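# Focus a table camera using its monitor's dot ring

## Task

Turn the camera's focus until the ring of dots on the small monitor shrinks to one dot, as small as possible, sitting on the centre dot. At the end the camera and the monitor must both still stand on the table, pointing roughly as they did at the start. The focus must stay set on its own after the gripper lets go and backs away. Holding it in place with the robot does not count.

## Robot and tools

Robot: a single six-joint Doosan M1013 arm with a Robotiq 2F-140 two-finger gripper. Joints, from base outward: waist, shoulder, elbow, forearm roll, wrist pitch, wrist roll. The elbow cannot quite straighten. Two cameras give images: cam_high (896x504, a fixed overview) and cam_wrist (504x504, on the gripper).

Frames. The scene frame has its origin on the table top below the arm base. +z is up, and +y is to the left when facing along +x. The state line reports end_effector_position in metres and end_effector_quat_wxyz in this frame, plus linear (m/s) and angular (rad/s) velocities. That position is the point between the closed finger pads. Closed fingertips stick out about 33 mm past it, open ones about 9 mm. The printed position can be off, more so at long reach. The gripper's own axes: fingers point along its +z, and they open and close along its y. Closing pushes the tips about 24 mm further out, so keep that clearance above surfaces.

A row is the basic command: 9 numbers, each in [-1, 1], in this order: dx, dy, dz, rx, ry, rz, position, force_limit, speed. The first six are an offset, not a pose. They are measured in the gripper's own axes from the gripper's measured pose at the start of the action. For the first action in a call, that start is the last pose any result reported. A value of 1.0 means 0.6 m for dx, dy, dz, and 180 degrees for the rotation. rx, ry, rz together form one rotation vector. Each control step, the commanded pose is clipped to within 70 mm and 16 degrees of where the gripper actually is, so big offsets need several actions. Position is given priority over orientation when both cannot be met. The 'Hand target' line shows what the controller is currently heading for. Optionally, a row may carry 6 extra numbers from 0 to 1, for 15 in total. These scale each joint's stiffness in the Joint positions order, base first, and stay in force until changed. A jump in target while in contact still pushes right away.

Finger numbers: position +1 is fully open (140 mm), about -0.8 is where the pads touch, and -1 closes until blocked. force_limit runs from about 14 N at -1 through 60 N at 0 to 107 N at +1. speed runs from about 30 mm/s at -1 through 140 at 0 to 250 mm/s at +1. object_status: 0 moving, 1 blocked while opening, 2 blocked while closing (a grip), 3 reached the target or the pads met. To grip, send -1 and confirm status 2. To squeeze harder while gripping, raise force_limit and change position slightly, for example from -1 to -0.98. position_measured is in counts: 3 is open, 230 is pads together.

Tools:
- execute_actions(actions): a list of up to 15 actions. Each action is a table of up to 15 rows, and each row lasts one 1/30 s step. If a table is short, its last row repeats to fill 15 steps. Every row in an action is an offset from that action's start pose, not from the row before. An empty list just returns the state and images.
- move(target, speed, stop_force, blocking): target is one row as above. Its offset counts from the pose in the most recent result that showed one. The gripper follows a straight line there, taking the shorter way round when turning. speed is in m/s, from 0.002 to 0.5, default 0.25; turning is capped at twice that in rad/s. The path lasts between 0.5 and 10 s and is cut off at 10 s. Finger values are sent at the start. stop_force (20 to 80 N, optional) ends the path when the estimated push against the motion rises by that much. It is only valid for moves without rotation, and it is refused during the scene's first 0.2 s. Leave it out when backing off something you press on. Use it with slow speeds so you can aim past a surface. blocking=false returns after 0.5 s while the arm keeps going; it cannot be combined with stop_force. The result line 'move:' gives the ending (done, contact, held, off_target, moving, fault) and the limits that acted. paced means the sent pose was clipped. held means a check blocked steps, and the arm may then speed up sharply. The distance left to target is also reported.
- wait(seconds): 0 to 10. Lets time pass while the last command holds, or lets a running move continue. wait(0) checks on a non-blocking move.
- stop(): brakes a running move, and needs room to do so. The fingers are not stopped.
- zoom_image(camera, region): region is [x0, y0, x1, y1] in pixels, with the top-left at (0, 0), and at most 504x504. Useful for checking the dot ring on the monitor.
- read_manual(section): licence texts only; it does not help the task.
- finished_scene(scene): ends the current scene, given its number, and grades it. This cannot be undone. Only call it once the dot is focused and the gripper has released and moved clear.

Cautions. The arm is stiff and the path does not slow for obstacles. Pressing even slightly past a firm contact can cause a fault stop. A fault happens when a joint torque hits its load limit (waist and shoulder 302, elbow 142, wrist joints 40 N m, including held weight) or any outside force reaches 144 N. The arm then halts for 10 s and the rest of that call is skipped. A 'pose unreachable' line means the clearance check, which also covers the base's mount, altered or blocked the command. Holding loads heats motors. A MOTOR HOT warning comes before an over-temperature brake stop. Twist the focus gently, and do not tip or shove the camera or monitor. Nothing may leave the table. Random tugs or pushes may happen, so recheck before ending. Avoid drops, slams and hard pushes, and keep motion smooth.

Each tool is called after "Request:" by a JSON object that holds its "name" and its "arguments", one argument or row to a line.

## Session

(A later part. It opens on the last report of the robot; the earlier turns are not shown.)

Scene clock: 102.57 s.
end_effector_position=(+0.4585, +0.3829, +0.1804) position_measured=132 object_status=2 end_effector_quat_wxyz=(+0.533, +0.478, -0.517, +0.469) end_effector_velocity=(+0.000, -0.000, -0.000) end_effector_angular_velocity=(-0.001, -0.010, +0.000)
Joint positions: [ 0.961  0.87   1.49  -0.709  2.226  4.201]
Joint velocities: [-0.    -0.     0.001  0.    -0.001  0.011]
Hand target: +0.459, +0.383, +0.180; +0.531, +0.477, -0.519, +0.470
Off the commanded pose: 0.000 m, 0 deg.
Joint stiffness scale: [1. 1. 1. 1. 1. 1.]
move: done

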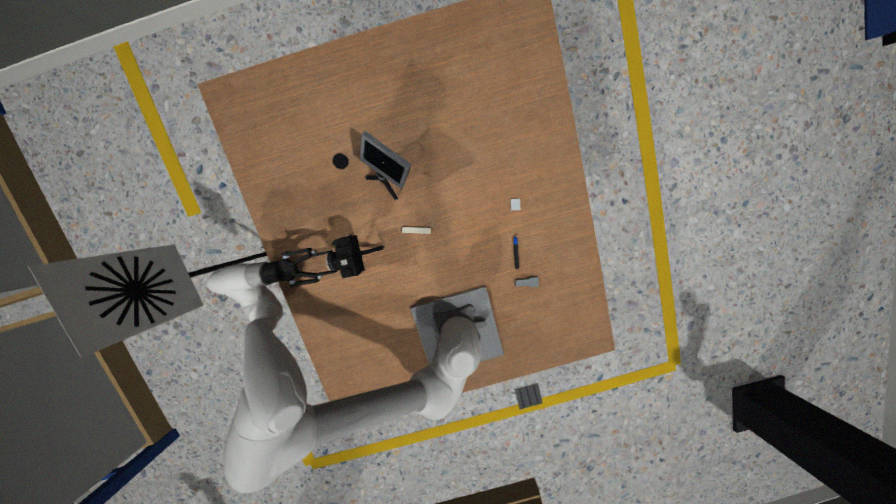

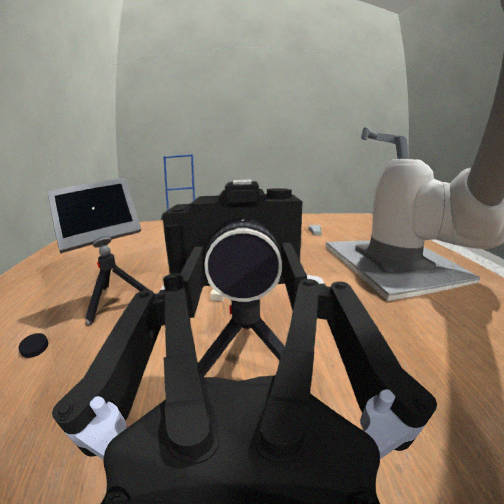

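≈20 as predicted. Go to 4.315 and release.

Request:
{"name": "move", "arguments": {
  "target": [0,0,0,0,0,0.038,-1,-0.7,-1],
  "speed": 0.06
}}

Request:
{"name": "move", "arguments": {
  "target": [0,0,0,0,0,0,0.15,-1,-0.7]
}}

Request:
{"name": "zoom_image", "arguments": {
  "camera": "cam_wrist",
  "region": [60, 190, 130, 260]
}}

Scene clock: 107.37 s.
end_effector_position=(+0.4585, +0.3829, +0.1805) position_measured=132 object_status=2 end_effector_quat_wxyz=(+0.506, +0.448, -0.544, +0.498) end_effector_velocity=(-0.000, -0.000, -0.000) end_effector_angular_velocity=(-0.002, -0.008, +0.000)
Joint positions: [ 0.961  0.87   1.49  -0.709  2.226  4.314]
Joint velocities: [-0.     0.     0.001 -0.    -0.     0.009]
Hand target: +0.459, +0.383, +0.180; +0.504, +0.446, -0.545, +0.500
Off the commanded pose: 0.000 m, 0 deg.
Joint stiffness scale: [1. 1. 1. 1. 1. 1.]
move: done

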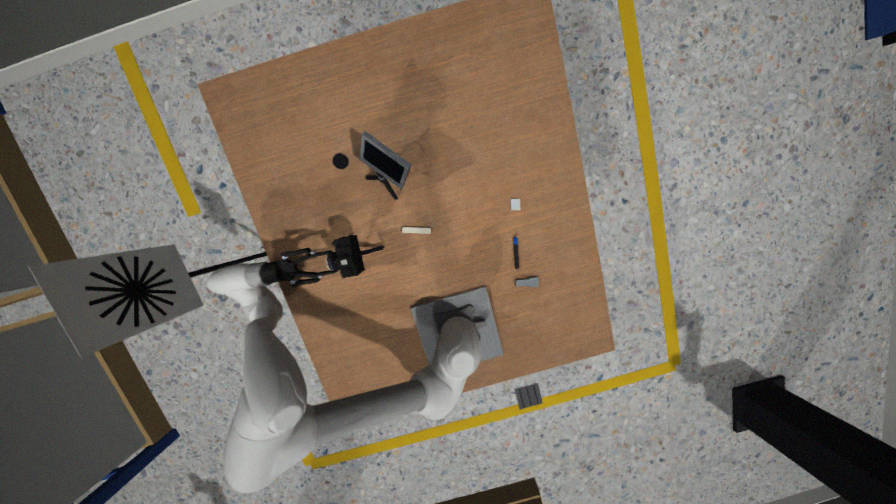

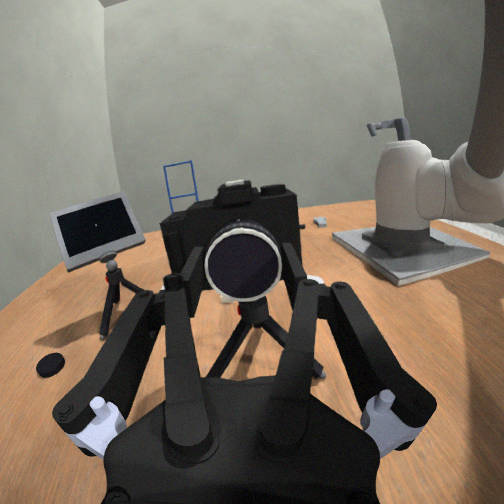

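Scene clock: 107.87 s.
end_effector_position=(+0.4585, +0.3829, +0.1805) position_measured=110 object_status=3 end_effector_quat_wxyz=(+0.506, +0.448, -0.544, +0.498) end_effector_velocity=(+0.000, +0.001, -0.001) end_effector_angular_velocity=(+0.000, +0.000, +0.001)
Joint positions: [ 0.961  0.87   1.49  -0.709  2.227  4.314]
Joint velocities: [ 0.001  0.001 -0.001 -0.    -0.    -0.   ]
Hand target: +0.458, +0.383, +0.180; +0.506, +0.448, -0.544, +0.498
Off the commanded pose: 0.000 m, 0 deg.
Joint stiffness scale: [1. 1. 1. 1. 1. 1.]
move: done

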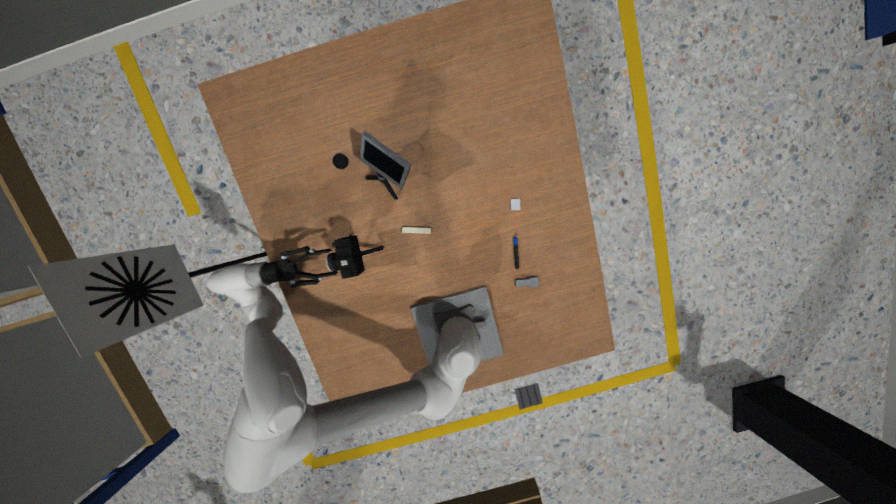

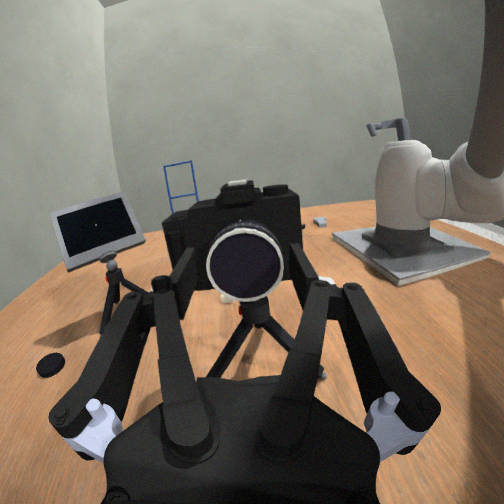

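Region (60, 190, 130, 260) of cam_wrist's 504x504 image, scaled by 7.200, with more detail than that image has.

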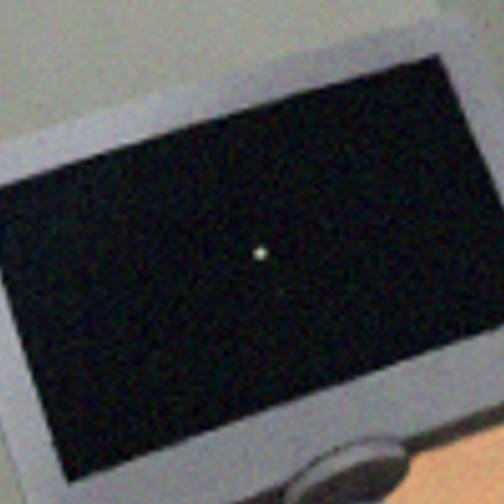

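Request:
{"name": "move", "arguments": {
  "target": [0,0,-0.09,0,0,0,0.4,-1,0],
  "speed": 0.1
}}

Request:
{"name": "move", "arguments": {
  "target": [0.28,0,0,0,0,0,0.4,-1,0],
  "speed": 0.2
}}

Scene clock: 112.63 s.
end_effector_position=(+0.4640, +0.4331, +0.1794) position_measured=78 object_status=3 end_effector_quat_wxyz=(+0.506, +0.447, -0.544, +0.499) end_effector_velocity=(+0.000, +0.001, +0.001) end_effector_angular_velocity=(-0.000, +0.001, -0.001)
Joint positions: [ 0.988  0.925  1.373 -0.709  2.288  4.285]
Joint velocities: [ 0.     0.001 -0.003  0.     0.002 -0.002]
Hand target: +0.464, +0.437, +0.180; +0.506, +0.448, -0.544, +0.498
Off the commanded pose: 0.004 m, 0 deg.
Joint stiffness scale: [1. 1. 1. 1. 1. 1.]
move: off_target

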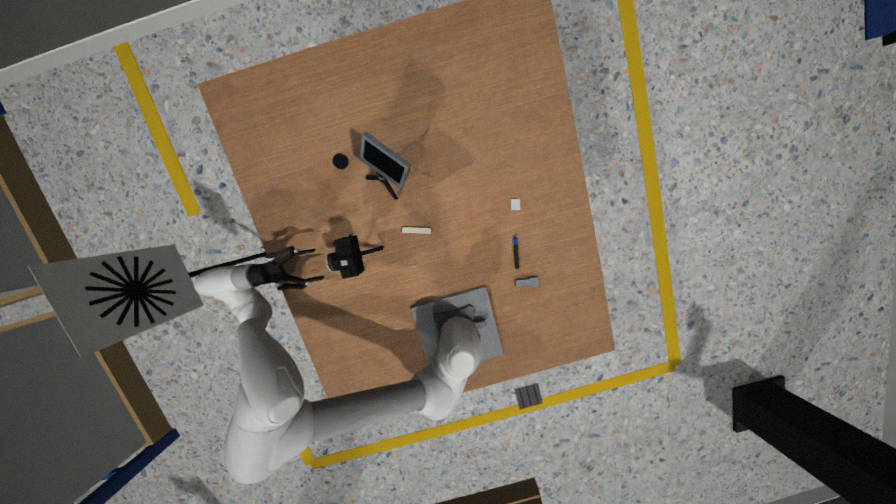

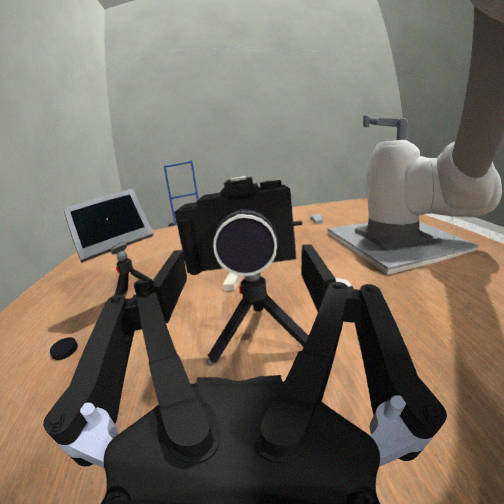

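Scene clock: 113.93 s.
end_effector_position=(+0.4489, +0.4339, +0.3422) position_measured=78 object_status=3 end_effector_quat_wxyz=(+0.508, +0.446, -0.543, +0.497) end_effector_velocity=(+0.000, -0.000, +0.002) end_effector_angular_velocity=(-0.003, +0.003, +0.000)
Joint positions: [ 1.     0.759  1.35  -0.827  2.435  4.104]
Joint velocities: [-0.    -0.001  0.001 -0.004  0.002 -0.006]
Hand target: +0.449, +0.436, +0.347; +0.506, +0.447, -0.544, +0.499
Off the commanded pose: 0.005 m, 0 deg.
Joint stiffness scale: [1. 1. 1. 1. 1. 1.]
move: off_target

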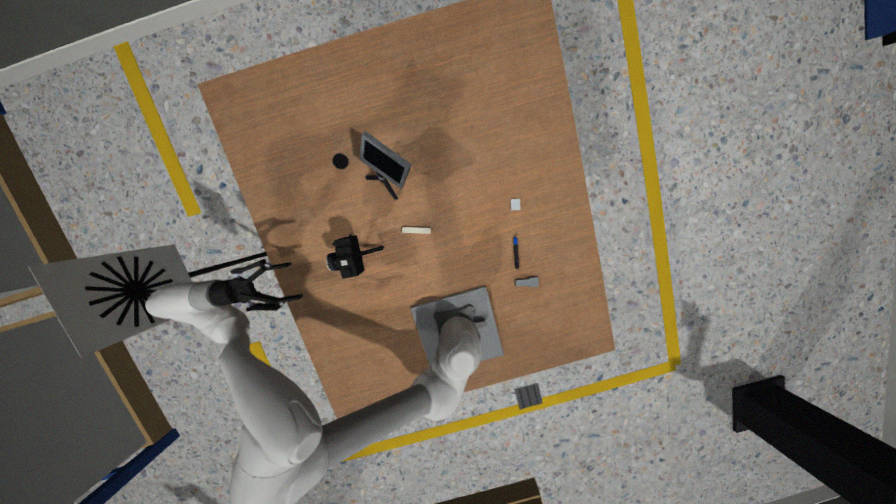

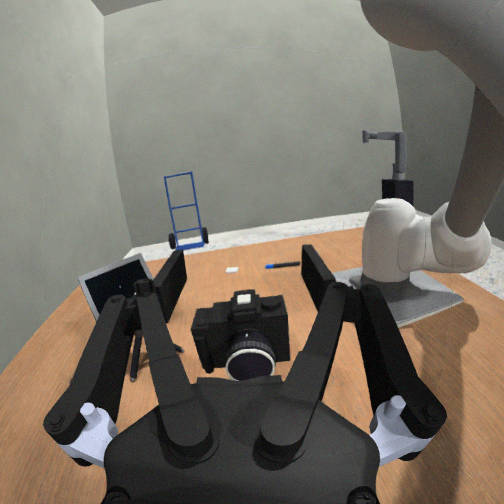

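Request:
{"name": "zoom_image", "arguments": {
  "camera": "cam_wrist",
  "region": [85, 252, 155, 322]
}}

Region (85, 252, 155, 322) of cam_wrist's 504x504 image, scaled by 7.200, with more detail than that image has.

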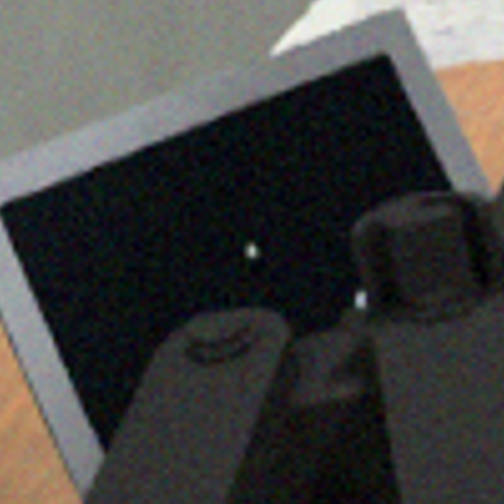

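Request:
{"name": "finished_scene", "arguments": {
  "scene": 2
}}

The scene is finished: the task was done.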